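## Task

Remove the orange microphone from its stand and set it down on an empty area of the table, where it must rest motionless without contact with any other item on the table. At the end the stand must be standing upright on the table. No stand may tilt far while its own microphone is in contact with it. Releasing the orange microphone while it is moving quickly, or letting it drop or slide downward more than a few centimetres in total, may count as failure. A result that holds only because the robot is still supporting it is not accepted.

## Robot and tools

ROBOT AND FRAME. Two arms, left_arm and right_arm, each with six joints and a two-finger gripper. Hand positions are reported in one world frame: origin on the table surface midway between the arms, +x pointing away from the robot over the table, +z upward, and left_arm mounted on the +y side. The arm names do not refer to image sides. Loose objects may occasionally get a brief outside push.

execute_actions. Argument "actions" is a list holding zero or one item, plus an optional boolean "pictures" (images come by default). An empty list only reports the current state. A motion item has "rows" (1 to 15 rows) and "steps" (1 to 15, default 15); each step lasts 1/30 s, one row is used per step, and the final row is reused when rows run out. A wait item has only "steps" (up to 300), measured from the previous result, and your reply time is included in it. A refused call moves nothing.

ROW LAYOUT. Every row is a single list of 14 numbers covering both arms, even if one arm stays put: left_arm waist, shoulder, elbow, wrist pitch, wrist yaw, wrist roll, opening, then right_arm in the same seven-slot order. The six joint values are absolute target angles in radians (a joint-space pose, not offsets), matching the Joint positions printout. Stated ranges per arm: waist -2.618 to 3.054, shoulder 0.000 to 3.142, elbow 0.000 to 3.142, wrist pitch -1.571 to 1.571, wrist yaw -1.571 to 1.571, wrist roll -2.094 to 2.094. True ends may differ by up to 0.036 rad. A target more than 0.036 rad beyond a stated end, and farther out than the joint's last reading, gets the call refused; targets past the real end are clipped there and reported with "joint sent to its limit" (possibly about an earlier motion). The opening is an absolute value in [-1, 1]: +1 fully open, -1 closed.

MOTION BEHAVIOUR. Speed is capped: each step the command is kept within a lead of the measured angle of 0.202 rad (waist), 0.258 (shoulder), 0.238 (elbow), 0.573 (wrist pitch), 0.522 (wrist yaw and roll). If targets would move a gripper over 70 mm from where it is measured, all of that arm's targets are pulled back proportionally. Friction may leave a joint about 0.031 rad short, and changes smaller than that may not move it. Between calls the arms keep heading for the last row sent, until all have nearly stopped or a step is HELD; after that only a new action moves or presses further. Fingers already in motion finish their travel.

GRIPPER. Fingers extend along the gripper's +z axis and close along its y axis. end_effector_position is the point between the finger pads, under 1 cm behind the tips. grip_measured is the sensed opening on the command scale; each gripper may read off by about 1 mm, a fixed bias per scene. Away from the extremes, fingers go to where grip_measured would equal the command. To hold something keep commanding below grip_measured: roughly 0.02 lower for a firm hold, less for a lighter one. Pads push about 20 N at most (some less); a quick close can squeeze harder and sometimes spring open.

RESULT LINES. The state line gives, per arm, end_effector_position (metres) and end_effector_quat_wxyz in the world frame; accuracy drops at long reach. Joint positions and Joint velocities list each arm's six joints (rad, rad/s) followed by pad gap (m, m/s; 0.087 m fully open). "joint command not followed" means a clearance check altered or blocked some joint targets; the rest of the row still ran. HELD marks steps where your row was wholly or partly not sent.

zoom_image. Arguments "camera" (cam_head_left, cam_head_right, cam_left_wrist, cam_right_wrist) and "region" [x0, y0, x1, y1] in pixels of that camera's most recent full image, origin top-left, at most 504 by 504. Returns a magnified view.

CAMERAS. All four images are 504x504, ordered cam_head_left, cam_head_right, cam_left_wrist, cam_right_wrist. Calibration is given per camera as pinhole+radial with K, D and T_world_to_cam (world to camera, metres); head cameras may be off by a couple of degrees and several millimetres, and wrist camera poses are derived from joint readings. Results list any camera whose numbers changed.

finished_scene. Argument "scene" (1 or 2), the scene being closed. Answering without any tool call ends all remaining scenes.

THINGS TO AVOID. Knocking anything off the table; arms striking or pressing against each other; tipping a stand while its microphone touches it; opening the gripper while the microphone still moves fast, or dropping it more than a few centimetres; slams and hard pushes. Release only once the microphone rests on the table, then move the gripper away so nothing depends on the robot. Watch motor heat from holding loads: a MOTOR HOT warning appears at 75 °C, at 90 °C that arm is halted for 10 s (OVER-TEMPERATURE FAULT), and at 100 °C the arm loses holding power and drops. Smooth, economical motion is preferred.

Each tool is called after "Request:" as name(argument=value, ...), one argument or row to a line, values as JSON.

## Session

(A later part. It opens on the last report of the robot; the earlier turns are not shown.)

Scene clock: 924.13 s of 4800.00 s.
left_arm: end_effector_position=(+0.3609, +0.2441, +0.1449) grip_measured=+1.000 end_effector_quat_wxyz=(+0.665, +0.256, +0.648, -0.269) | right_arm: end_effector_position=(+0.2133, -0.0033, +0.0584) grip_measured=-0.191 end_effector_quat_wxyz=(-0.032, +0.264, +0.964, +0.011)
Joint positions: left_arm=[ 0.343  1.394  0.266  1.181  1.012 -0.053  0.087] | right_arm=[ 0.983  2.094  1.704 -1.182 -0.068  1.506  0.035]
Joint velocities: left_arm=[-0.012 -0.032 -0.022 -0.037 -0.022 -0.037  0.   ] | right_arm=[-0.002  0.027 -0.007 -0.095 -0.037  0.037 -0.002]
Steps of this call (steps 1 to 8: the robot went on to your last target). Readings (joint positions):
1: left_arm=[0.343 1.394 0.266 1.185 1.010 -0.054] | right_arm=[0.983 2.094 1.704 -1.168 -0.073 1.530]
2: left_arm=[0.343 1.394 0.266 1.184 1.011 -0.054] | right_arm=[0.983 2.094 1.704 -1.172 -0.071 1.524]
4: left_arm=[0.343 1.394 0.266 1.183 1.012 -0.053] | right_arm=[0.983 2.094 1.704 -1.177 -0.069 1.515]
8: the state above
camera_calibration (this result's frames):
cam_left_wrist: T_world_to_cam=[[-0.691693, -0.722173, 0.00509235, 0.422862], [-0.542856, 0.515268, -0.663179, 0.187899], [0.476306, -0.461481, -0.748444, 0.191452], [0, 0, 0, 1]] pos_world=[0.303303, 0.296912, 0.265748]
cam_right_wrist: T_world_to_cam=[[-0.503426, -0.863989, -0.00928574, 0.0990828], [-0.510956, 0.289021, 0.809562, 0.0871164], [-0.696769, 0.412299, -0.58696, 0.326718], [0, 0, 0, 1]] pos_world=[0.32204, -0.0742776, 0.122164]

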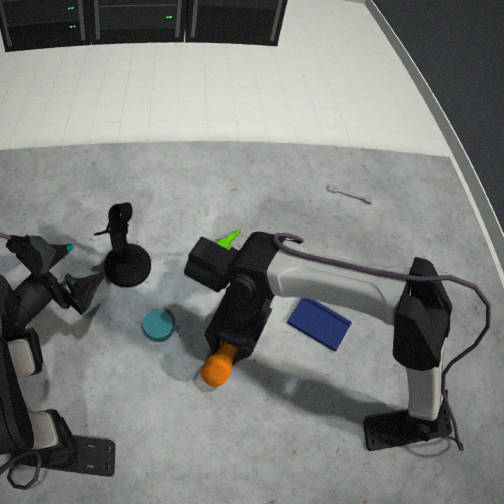

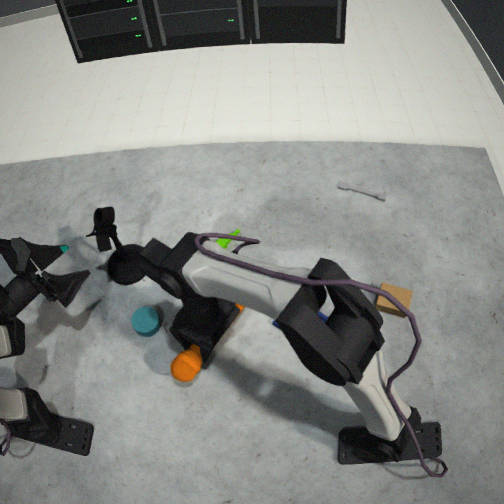

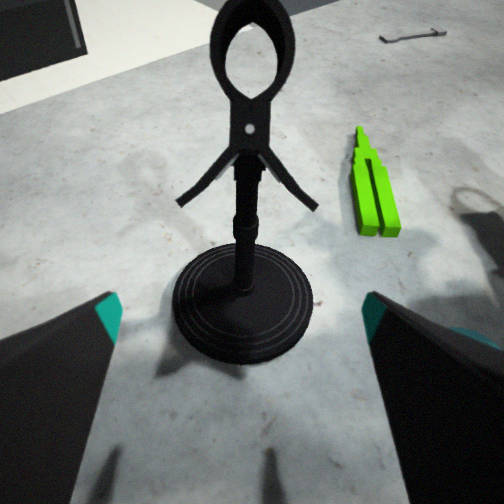

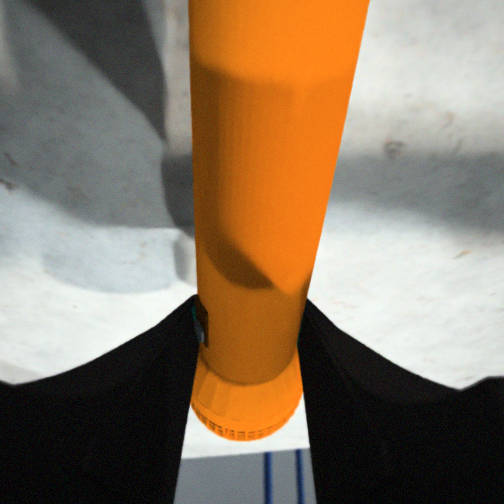

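Request:
execute_actions(
  actions=[
    {"rows":[[0.357,1.371,0.24,1.17,1.022,-0.045,1,0.994,2.113,1.687,-1.19,-0.06,1.49,-0.25],[0.357,1.371,0.24,1.17,1.022,-0.045,1,0.994,2.119,1.687,-1.185,-0.06,1.49,-0.25],[0.357,1.371,0.24,1.17,1.022,-0.045,1,0.994,2.126,1.687,-1.18,-0.06,1.49,-0.25],[0.357,1.371,0.24,1.17,1.022,-0.045,1,0.994,2.134,1.687,-1.175,-0.06,1.49,-0.25],[0.357,1.371,0.24,1.17,1.022,-0.045,1,0.994,2.142,1.687,-1.17,-0.06,1.49,-0.25],[0.357,1.371,0.24,1.17,1.022,-0.045,1,0.994,2.15,1.687,-1.165,-0.06,1.49,-0.25],[0.357,1.371,0.24,1.17,1.022,-0.045,1,0.994,2.158,1.687,-1.16,-0.06,1.49,-0.25],[0.357,1.371,0.24,1.17,1.022,-0.045,1,0.994,2.166,1.687,-1.155,-0.06,1.49,-0.25],[0.357,1.371,0.24,1.17,1.022,-0.045,1,0.994,2.173,1.687,-1.15,-0.06,1.49,-0.25],[0.357,1.371,0.24,1.17,1.022,-0.045,1,0.994,2.179,1.687,-1.145,-0.06,1.49,-0.25],[0.357,1.371,0.24,1.17,1.022,-0.045,1,0.994,2.184,1.687,-1.14,-0.06,1.49,-0.25],[0.357,1.371,0.24,1.17,1.022,-0.045,1,0.994,2.188,1.687,-1.14,-0.06,1.49,-0.25],[0.357,1.371,0.24,1.17,1.022,-0.045,1,0.994,2.192,1.687,-1.14,-0.06,1.49,-0.25],[0.357,1.371,0.24,1.17,1.022,-0.045,1,0.994,2.195,1.687,-1.14,-0.06,1.49,-0.25],[0.357,1.371,0.24,1.17,1.022,-0.045,1,0.994,2.198,1.687,-1.14,-0.06,1.49,-0.25]],"steps":15},
  ],
  pictures=false,
)

Request:
execute_actions(
  actions=[
    {"rows":[[0.357,1.371,0.24,1.17,1.022,-0.045,1,0.994,2.201,1.687,-1.14,-0.06,1.49,-0.25],[0.357,1.371,0.24,1.17,1.022,-0.045,1,0.994,2.204,1.687,-1.14,-0.06,1.49,-0.25],[0.357,1.371,0.24,1.17,1.022,-0.045,1,0.994,2.207,1.687,-1.14,-0.06,1.49,-0.25],[0.357,1.371,0.24,1.17,1.022,-0.045,1,0.994,2.21,1.687,-1.14,-0.06,1.49,-0.25],[0.357,1.371,0.24,1.17,1.022,-0.045,1,0.994,2.213,1.687,-1.14,-0.06,1.49,-0.25],[0.357,1.371,0.24,1.17,1.022,-0.045,1,0.994,2.216,1.687,-1.14,-0.06,1.49,-0.25]],"steps":10},
  ],
)

Scene clock: 931.43 s of 4800.00 s.
left_arm: end_effector_position=(+0.3608, +0.2440, +0.1447) grip_measured=+1.000 end_effector_quat_wxyz=(+0.664, +0.256, +0.649, -0.269) | right_arm: end_effector_position=(+0.2141, -0.0036, +0.0278) grip_measured=-0.192 end_effector_quat_wxyz=(-0.039, +0.262, +0.964, -0.016)
Joint positions: left_arm=[ 0.343  1.394  0.266  1.18   1.013 -0.052  0.087] | right_arm=[ 0.983  2.173  1.704 -1.157 -0.063  1.499  0.035]
Joint velocities: left_arm=[ 0.002 -0.007  0.002 -0.007  0.007  0.051  0.   ] | right_arm=[-0.007  0.017 -0.022 -0.007 -0.007  0.037 -0.   ]
Steps of this call (steps 1 to 30: the robot went on to your last target; steps 31 to 120: nothing new was sent; then 2.80 s passed at rest; steps 121 to 135: all 15 steps of this action). Readings (joint positions):
121: left_arm=[0.343 1.394 0.266 1.180 1.013 -0.052] | right_arm=[0.983 2.094 1.704 -1.184 -0.067 1.499]
122: left_arm=[0.343 1.394 0.266 1.180 1.013 -0.052] | right_arm=[0.983 2.094 1.704 -1.184 -0.067 1.499]
124: left_arm=[0.343 1.394 0.266 1.180 1.013 -0.052] | right_arm=[0.983 2.098 1.704 -1.184 -0.067 1.499]
128: left_arm=[0.343 1.394 0.266 1.180 1.013 -0.052] | right_arm=[0.983 2.127 1.704 -1.176 -0.066 1.499]
135: the state above

Scene clock: 931.77 s of 4800.00 s.
left_arm: end_effector_position=(+0.3608, +0.2440, +0.1447) grip_measured=+1.000 end_effector_quat_wxyz=(+0.664, +0.256, +0.649, -0.269) | right_arm: end_effector_position=(+0.2141, -0.0036, +0.0278) grip_measured=-0.192 end_effector_quat_wxyz=(-0.039, +0.262, +0.964, -0.016)
Joint positions: left_arm=[ 0.343  1.394  0.266  1.18   1.013 -0.052  0.087] | right_arm=[ 0.983  2.173  1.704 -1.157 -0.063  1.499  0.035]
Joint velocities: left_arm=[-0.007  0.002 -0.002  0.007  0.007 -0.007  0.   ] | right_arm=[-0.007  0.007  0.002 -0.007 -0.007 -0.022 -0.   ]
Steps of this call (steps 1 to 10: all 10 steps of this action). Readings (joint positions):
1: left_arm=[0.343 1.394 0.266 1.180 1.013 -0.052] | right_arm=[0.983 2.173 1.704 -1.157 -0.063 1.499]
2: left_arm=[0.343 1.394 0.266 1.180 1.013 -0.052] | right_arm=[0.983 2.173 1.704 -1.157 -0.063 1.499]
4: left_arm=[0.343 1.394 0.266 1.180 1.013 -0.052] | right_arm=[0.983 2.173 1.704 -1.157 -0.063 1.499]
8: left_arm=[0.343 1.394 0.266 1.180 1.013 -0.052] | right_arm=[0.983 2.173 1.704 -1.157 -0.063 1.499]
10: the state above
camera_calibration (this result's frames):
cam_left_wrist: T_world_to_cam=[[-0.692231, -0.721654, 0.00566342, 0.422697], [-0.543036, 0.515695, -0.6627, 0.187643], [0.475319, -0.461817, -0.748864, 0.191816], [0, 0, 0, 1]] pos_world=[0.303327, 0.296858, 0.265602]
cam_right_wrist: T_world_to_cam=[[-0.496906, -0.866638, 0.0449771, 0.096053], [-0.491297, 0.323662, 0.808622, 0.108257], [-0.71534, 0.379712, -0.586606, 0.313314], [0, 0, 0, 1]] pos_world=[0.325042, -0.0707646, 0.0919334]

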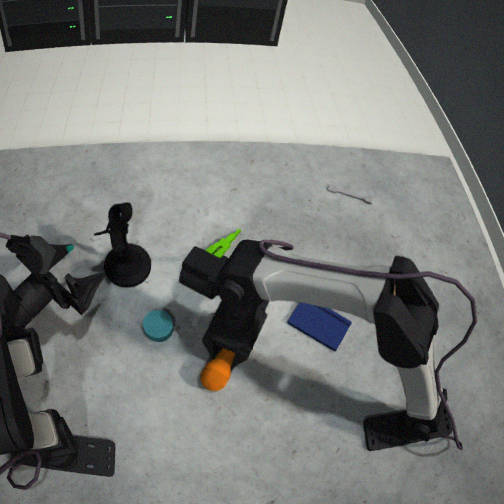

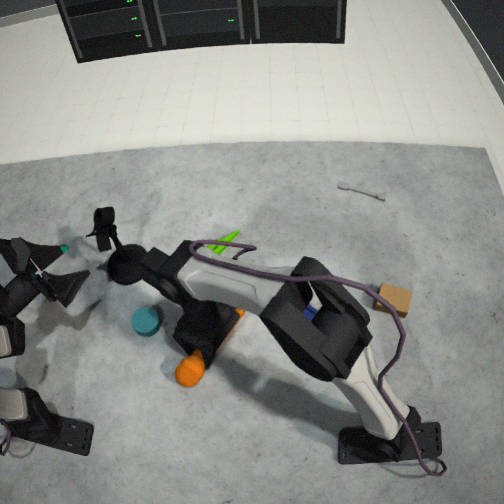

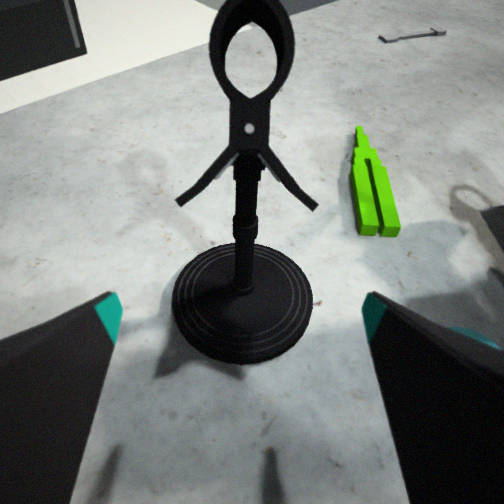

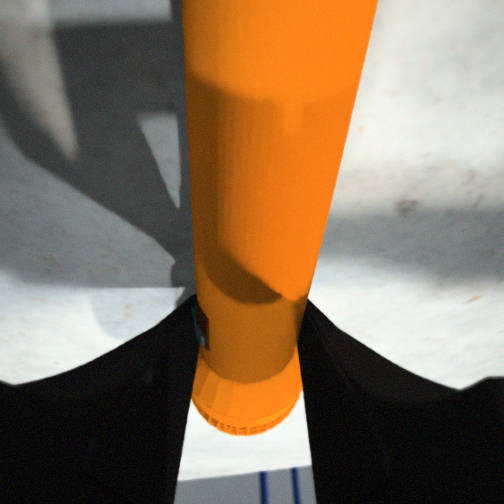

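Request:
execute_actions(
  actions=[
    {"rows":[[0.357,1.371,0.24,1.17,1.022,-0.045,1,0.988,2.2,1.7,-1.15,-0.063,1.497,-0.24],[0.357,1.371,0.24,1.17,1.022,-0.045,1,0.984,2.185,1.704,-1.157,-0.063,1.499,-0.22],[0.357,1.371,0.24,1.17,1.022,-0.045,1,0.984,2.175,1.704,-1.157,-0.063,1.499,-0.205],[0.357,1.371,0.24,1.17,1.022,-0.045,1,0.984,2.173,1.704,-1.157,-0.063,1.499,-0.195],[0.357,1.371,0.24,1.17,1.022,-0.045,1,0.984,2.173,1.704,-1.157,-0.063,1.499,-0.185],[0.357,1.371,0.24,1.17,1.022,-0.045,1,0.984,2.173,1.704,-1.157,-0.063,1.499,-0.17],[0.357,1.371,0.24,1.17,1.022,-0.045,1,0.984,2.173,1.704,-1.157,-0.063,1.499,-0.15],[0.357,1.371,0.24,1.17,1.022,-0.045,1,0.984,2.173,1.704,-1.157,-0.063,1.499,-0.12],[0.357,1.371,0.24,1.17,1.022,-0.045,1,0.984,2.173,1.704,-1.157,-0.063,1.499,-0.07],[0.357,1.371,0.24,1.17,1.022,-0.045,1,0.984,2.173,1.704,-1.157,-0.063,1.499,0.0],[0.357,1.371,0.24,1.17,1.022,-0.045,1,0.984,2.168,1.704,-1.157,-0.063,1.499,0.1],[0.357,1.371,0.24,1.17,1.022,-0.045,1,0.984,2.162,1.704,-1.157,-0.063,1.499,0.22],[0.357,1.371,0.24,1.17,1.022,-0.045,1,0.984,2.155,1.704,-1.157,-0.063,1.499,0.34],[0.357,1.371,0.24,1.17,1.022,-0.045,1,0.984,2.147,1.704,-1.157,-0.063,1.499,0.45],[0.357,1.371,0.24,1.17,1.022,-0.045,1,0.984,2.138,1.704,-1.157,-0.063,1.499,0.5]],"steps":15},
  ],
  pictures=false,
)

Request:
execute_actions(
  actions=[
    {"rows":[[0.357,1.371,0.24,1.17,1.022,-0.045,1,0.984,2.127,1.704,-1.165,-0.063,1.499,0.5],[0.357,1.371,0.24,1.17,1.022,-0.045,1,0.984,2.114,1.704,-1.173,-0.063,1.499,0.5],[0.357,1.371,0.24,1.17,1.022,-0.045,1,0.984,2.099,1.704,-1.18,-0.063,1.499,0.5],[0.357,1.371,0.24,1.17,1.022,-0.045,1,0.984,2.082,1.704,-1.187,-0.063,1.499,0.5],[0.357,1.371,0.24,1.17,1.022,-0.045,1,0.984,2.064,1.704,-1.194,-0.063,1.499,0.5],[0.357,1.371,0.24,1.17,1.022,-0.045,1,0.984,2.046,1.704,-1.2,-0.063,1.499,0.5],[0.357,1.371,0.24,1.17,1.022,-0.045,1,0.984,2.028,1.704,-1.2,-0.063,1.499,0.5],[0.357,1.371,0.24,1.17,1.022,-0.045,1,0.984,2.011,1.704,-1.2,-0.063,1.499,0.5],[0.357,1.371,0.24,1.17,1.022,-0.045,1,0.984,1.996,1.704,-1.2,-0.063,1.499,0.5],[0.357,1.371,0.24,1.17,1.022,-0.045,1,0.984,1.984,1.704,-1.2,-0.063,1.499,0.5],[0.357,1.371,0.24,1.17,1.022,-0.045,1,0.984,1.975,1.704,-1.2,-0.063,1.499,0.5],[0.357,1.371,0.24,1.17,1.022,-0.045,1,0.984,1.97,1.704,-1.2,-0.063,1.499,0.5]],"steps":15},
  ],
)

Scene clock: 941.80 s of 4800.00 s.
left_arm: end_effector_position=(+0.3608, +0.2440, +0.1447) grip_measured=+1.000 end_effector_quat_wxyz=(+0.664, +0.256, +0.649, -0.269) | right_arm: end_effector_position=(+0.2143, -0.0034, +0.0291) grip_measured=+0.468 end_effector_quat_wxyz=(-0.038, +0.261, +0.964, -0.014)
Joint positions: left_arm=[ 0.343  1.394  0.266  1.18   1.013 -0.052  0.087] | right_arm=[ 0.983  2.17   1.704 -1.157 -0.063  1.499  0.064]
Joint velocities: left_arm=[ 0.002  0.012 -0.012 -0.051 -0.037  0.051  0.   ] | right_arm=[ 0.002 -0.105  0.002 -0.022  0.022  0.051  0.056]
Steps of this call (steps 1 to 15: the robot went on to your last target; steps 16 to 100: nothing new was sent; then 6.20 s passed at rest; steps 101 to 115: all 15 steps of this action). Readings (joint positions):
101: left_arm=[0.343 1.394 0.266 1.180 1.013 -0.052] | right_arm=[0.983 2.173 1.704 -1.157 -0.063 1.499]
102: left_arm=[0.343 1.394 0.266 1.180 1.013 -0.052] | right_arm=[0.983 2.173 1.704 -1.157 -0.063 1.499]
104: left_arm=[0.343 1.394 0.266 1.180 1.013 -0.052] | right_arm=[0.983 2.173 1.704 -1.157 -0.063 1.499]
108: left_arm=[0.343 1.394 0.266 1.180 1.013 -0.052] | right_arm=[0.983 2.173 1.704 -1.157 -0.063 1.499]
115: the state above

Scene clock: 942.30 s of 4800.00 s.
left_arm: end_effector_position=(+0.3608, +0.2440, +0.1447) grip_measured=+1.000 end_effector_quat_wxyz=(+0.664, +0.256, +0.649, -0.269) | right_arm: end_effector_position=(+0.2158, -0.0012, +0.1051) grip_measured=+0.500 end_effector_quat_wxyz=(-0.010, +0.258, +0.964, +0.067)
Joint positions: left_arm=[ 0.343  1.394  0.266  1.18   1.013 -0.052  0.087] | right_arm=[ 0.983  1.97   1.704 -1.184 -0.063  1.499  0.066]
Joint velocities: left_arm=[-0.007 -0.022 -0.022  0.022 -0.007 -0.037  0.   ] | right_arm=[-0.017 -0.017  0.002 -0.066  0.037  0.022  0.001]
Steps of this call (steps 1 to 15: all 15 steps of this action). Readings (joint positions):
1: left_arm=[0.343 1.394 0.266 1.180 1.013 -0.052] | right_arm=[0.983 2.165 1.704 -1.157 -0.063 1.499]
2: left_arm=[0.343 1.394 0.266 1.180 1.013 -0.052] | right_arm=[0.983 2.158 1.704 -1.158 -0.063 1.499]
4: left_arm=[0.343 1.394 0.266 1.180 1.013 -0.052] | right_arm=[0.983 2.135 1.704 -1.162 -0.063 1.499]
8: left_arm=[0.343 1.394 0.266 1.180 1.013 -0.052] | right_arm=[0.983 2.061 1.704 -1.176 -0.063 1.499]
15: the state above
camera_calibration (this result's frames):
cam_left_wrist: T_world_to_cam=[[-0.692231, -0.721654, 0.00566342, 0.422697], [-0.543036, 0.515695, -0.6627, 0.187643], [0.475319, -0.461817, -0.748864, 0.191816], [0, 0, 0, 1]] pos_world=[0.303327, 0.296858, 0.265602]
cam_right_wrist: T_world_to_cam=[[-0.492676, -0.860457, -0.129943, 0.112912], [-0.571099, 0.207038, 0.794343, 0.0643853], [-0.656594, 0.465564, -0.593409, 0.347042], [0, 0, 0, 1]] pos_world=[0.320266, -0.0777448, 0.169466]

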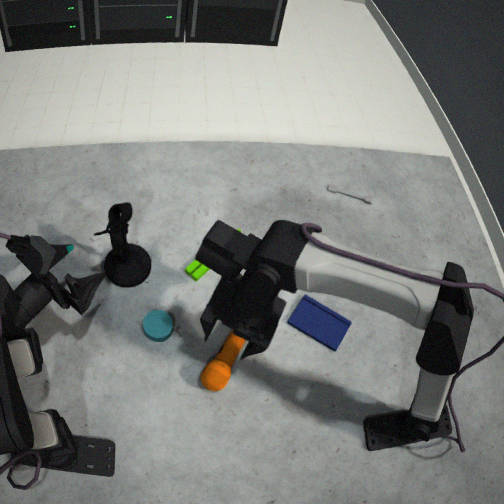

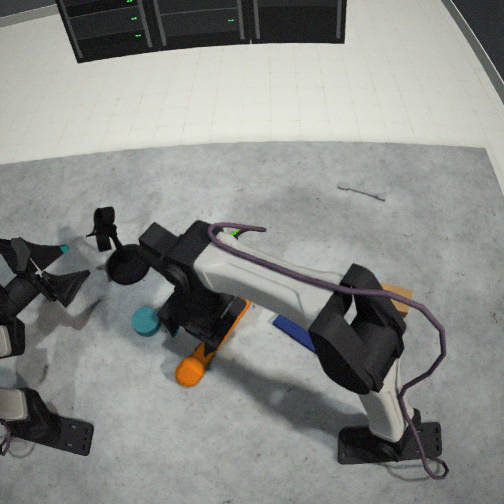

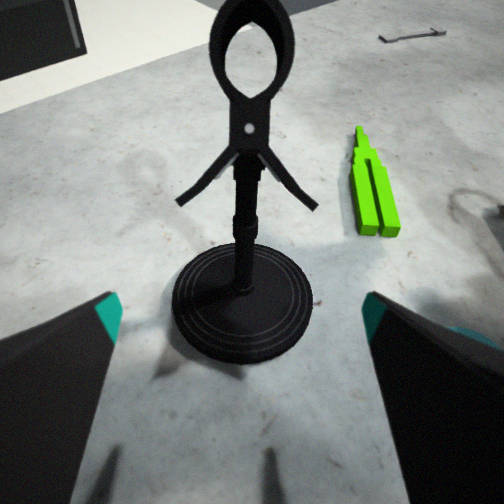

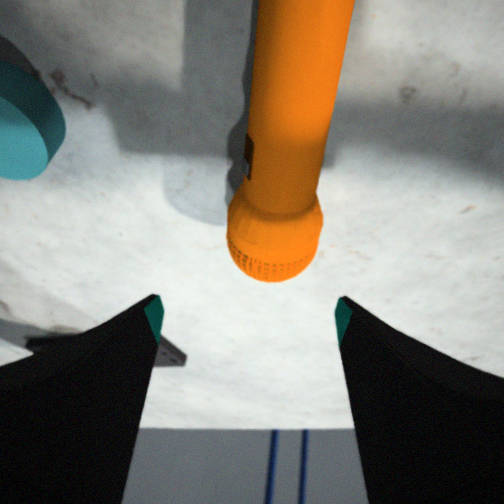

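Request:
execute_actions(
  actions=[],
)

Scene clock: 943.03 s of 4800.00 s.
left_arm: end_effector_position=(+0.3608, +0.2440, +0.1447) grip_measured=+1.000 end_effector_quat_wxyz=(+0.664, +0.256, +0.649, -0.269) | right_arm: end_effector_position=(+0.2152, -0.0020, +0.1051) grip_measured=+0.500 end_effector_quat_wxyz=(-0.010, +0.259, +0.964, +0.066)
Joint positions: left_arm=[ 0.343  1.394  0.266  1.18   1.013 -0.052  0.087] | right_arm=[ 0.983  1.97   1.704 -1.188 -0.063  1.499  0.066]
Joint velocities: left_arm=[-0.002 -0.002  0.017 -0.095 -0.037  0.022  0.   ] | right_arm=[-0.012 -0.002  0.007 -0.007  0.051  0.066 -0.   ]
Steps of this call (steps 1 to 15: the robot went on to your last target; steps 16 to 22: nothing new was sent). Readings (joint positions):
1: left_arm=[0.343 1.394 0.266 1.180 1.013 -0.052] | right_arm=[0.983 1.970 1.704 -1.184 -0.063 1.499]
2: left_arm=[0.343 1.394 0.266 1.180 1.013 -0.052] | right_arm=[0.983 1.970 1.704 -1.185 -0.063 1.499]
4: left_arm=[0.343 1.394 0.266 1.180 1.013 -0.052] | right_arm=[0.983 1.970 1.704 -1.186 -0.063 1.499]
8: left_arm=[0.343 1.394 0.266 1.180 1.013 -0.052] | right_arm=[0.983 1.970 1.704 -1.187 -0.063 1.499]
22: the state above
All arms were judged still, so your last target was given up. Only a new action makes them travel on or press farther. Fingers that are still opening or closing keep moving.
camera_calibration (this result's frames):
cam_left_wrist: T_world_to_cam=[[-0.692231, -0.721654, 0.00566342, 0.422697], [-0.543036, 0.515695, -0.6627, 0.187643], [0.475319, -0.461817, -0.748864, 0.191816], [0, 0, 0, 1]] pos_world=[0.303327, 0.296858, 0.265602]
cam_right_wrist: T_world_to_cam=[[-0.492924, -0.86082, -0.126549, 0.111693], [-0.569559, 0.20929, 0.794859, 0.0638268], [-0.657745, 0.463882, -0.593452, 0.347331], [0, 0, 0, 1]] pos_world=[0.319864, -0.0783315, 0.169525]

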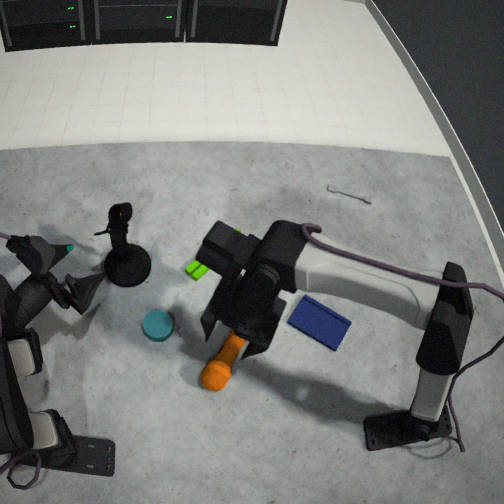

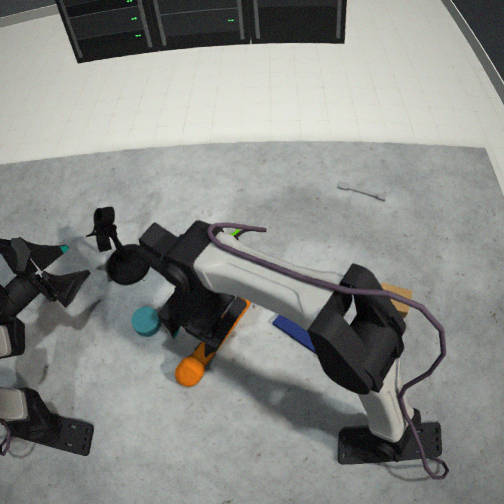

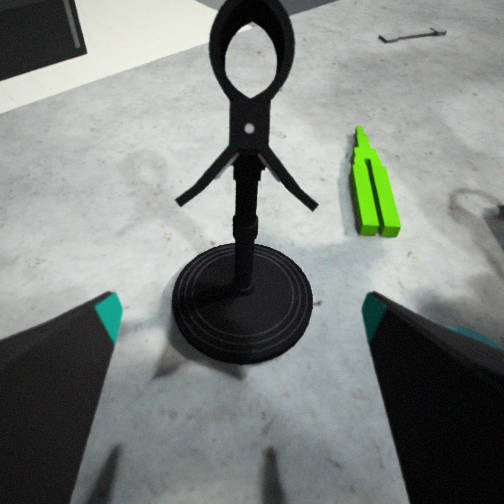

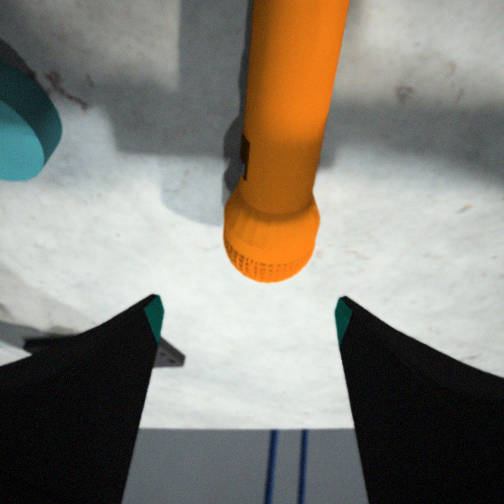

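The mic is still, touching nothing, and the stand is upright.

Request:
finished_scene(
  scene=1,
)

The scene is finished: the task was done.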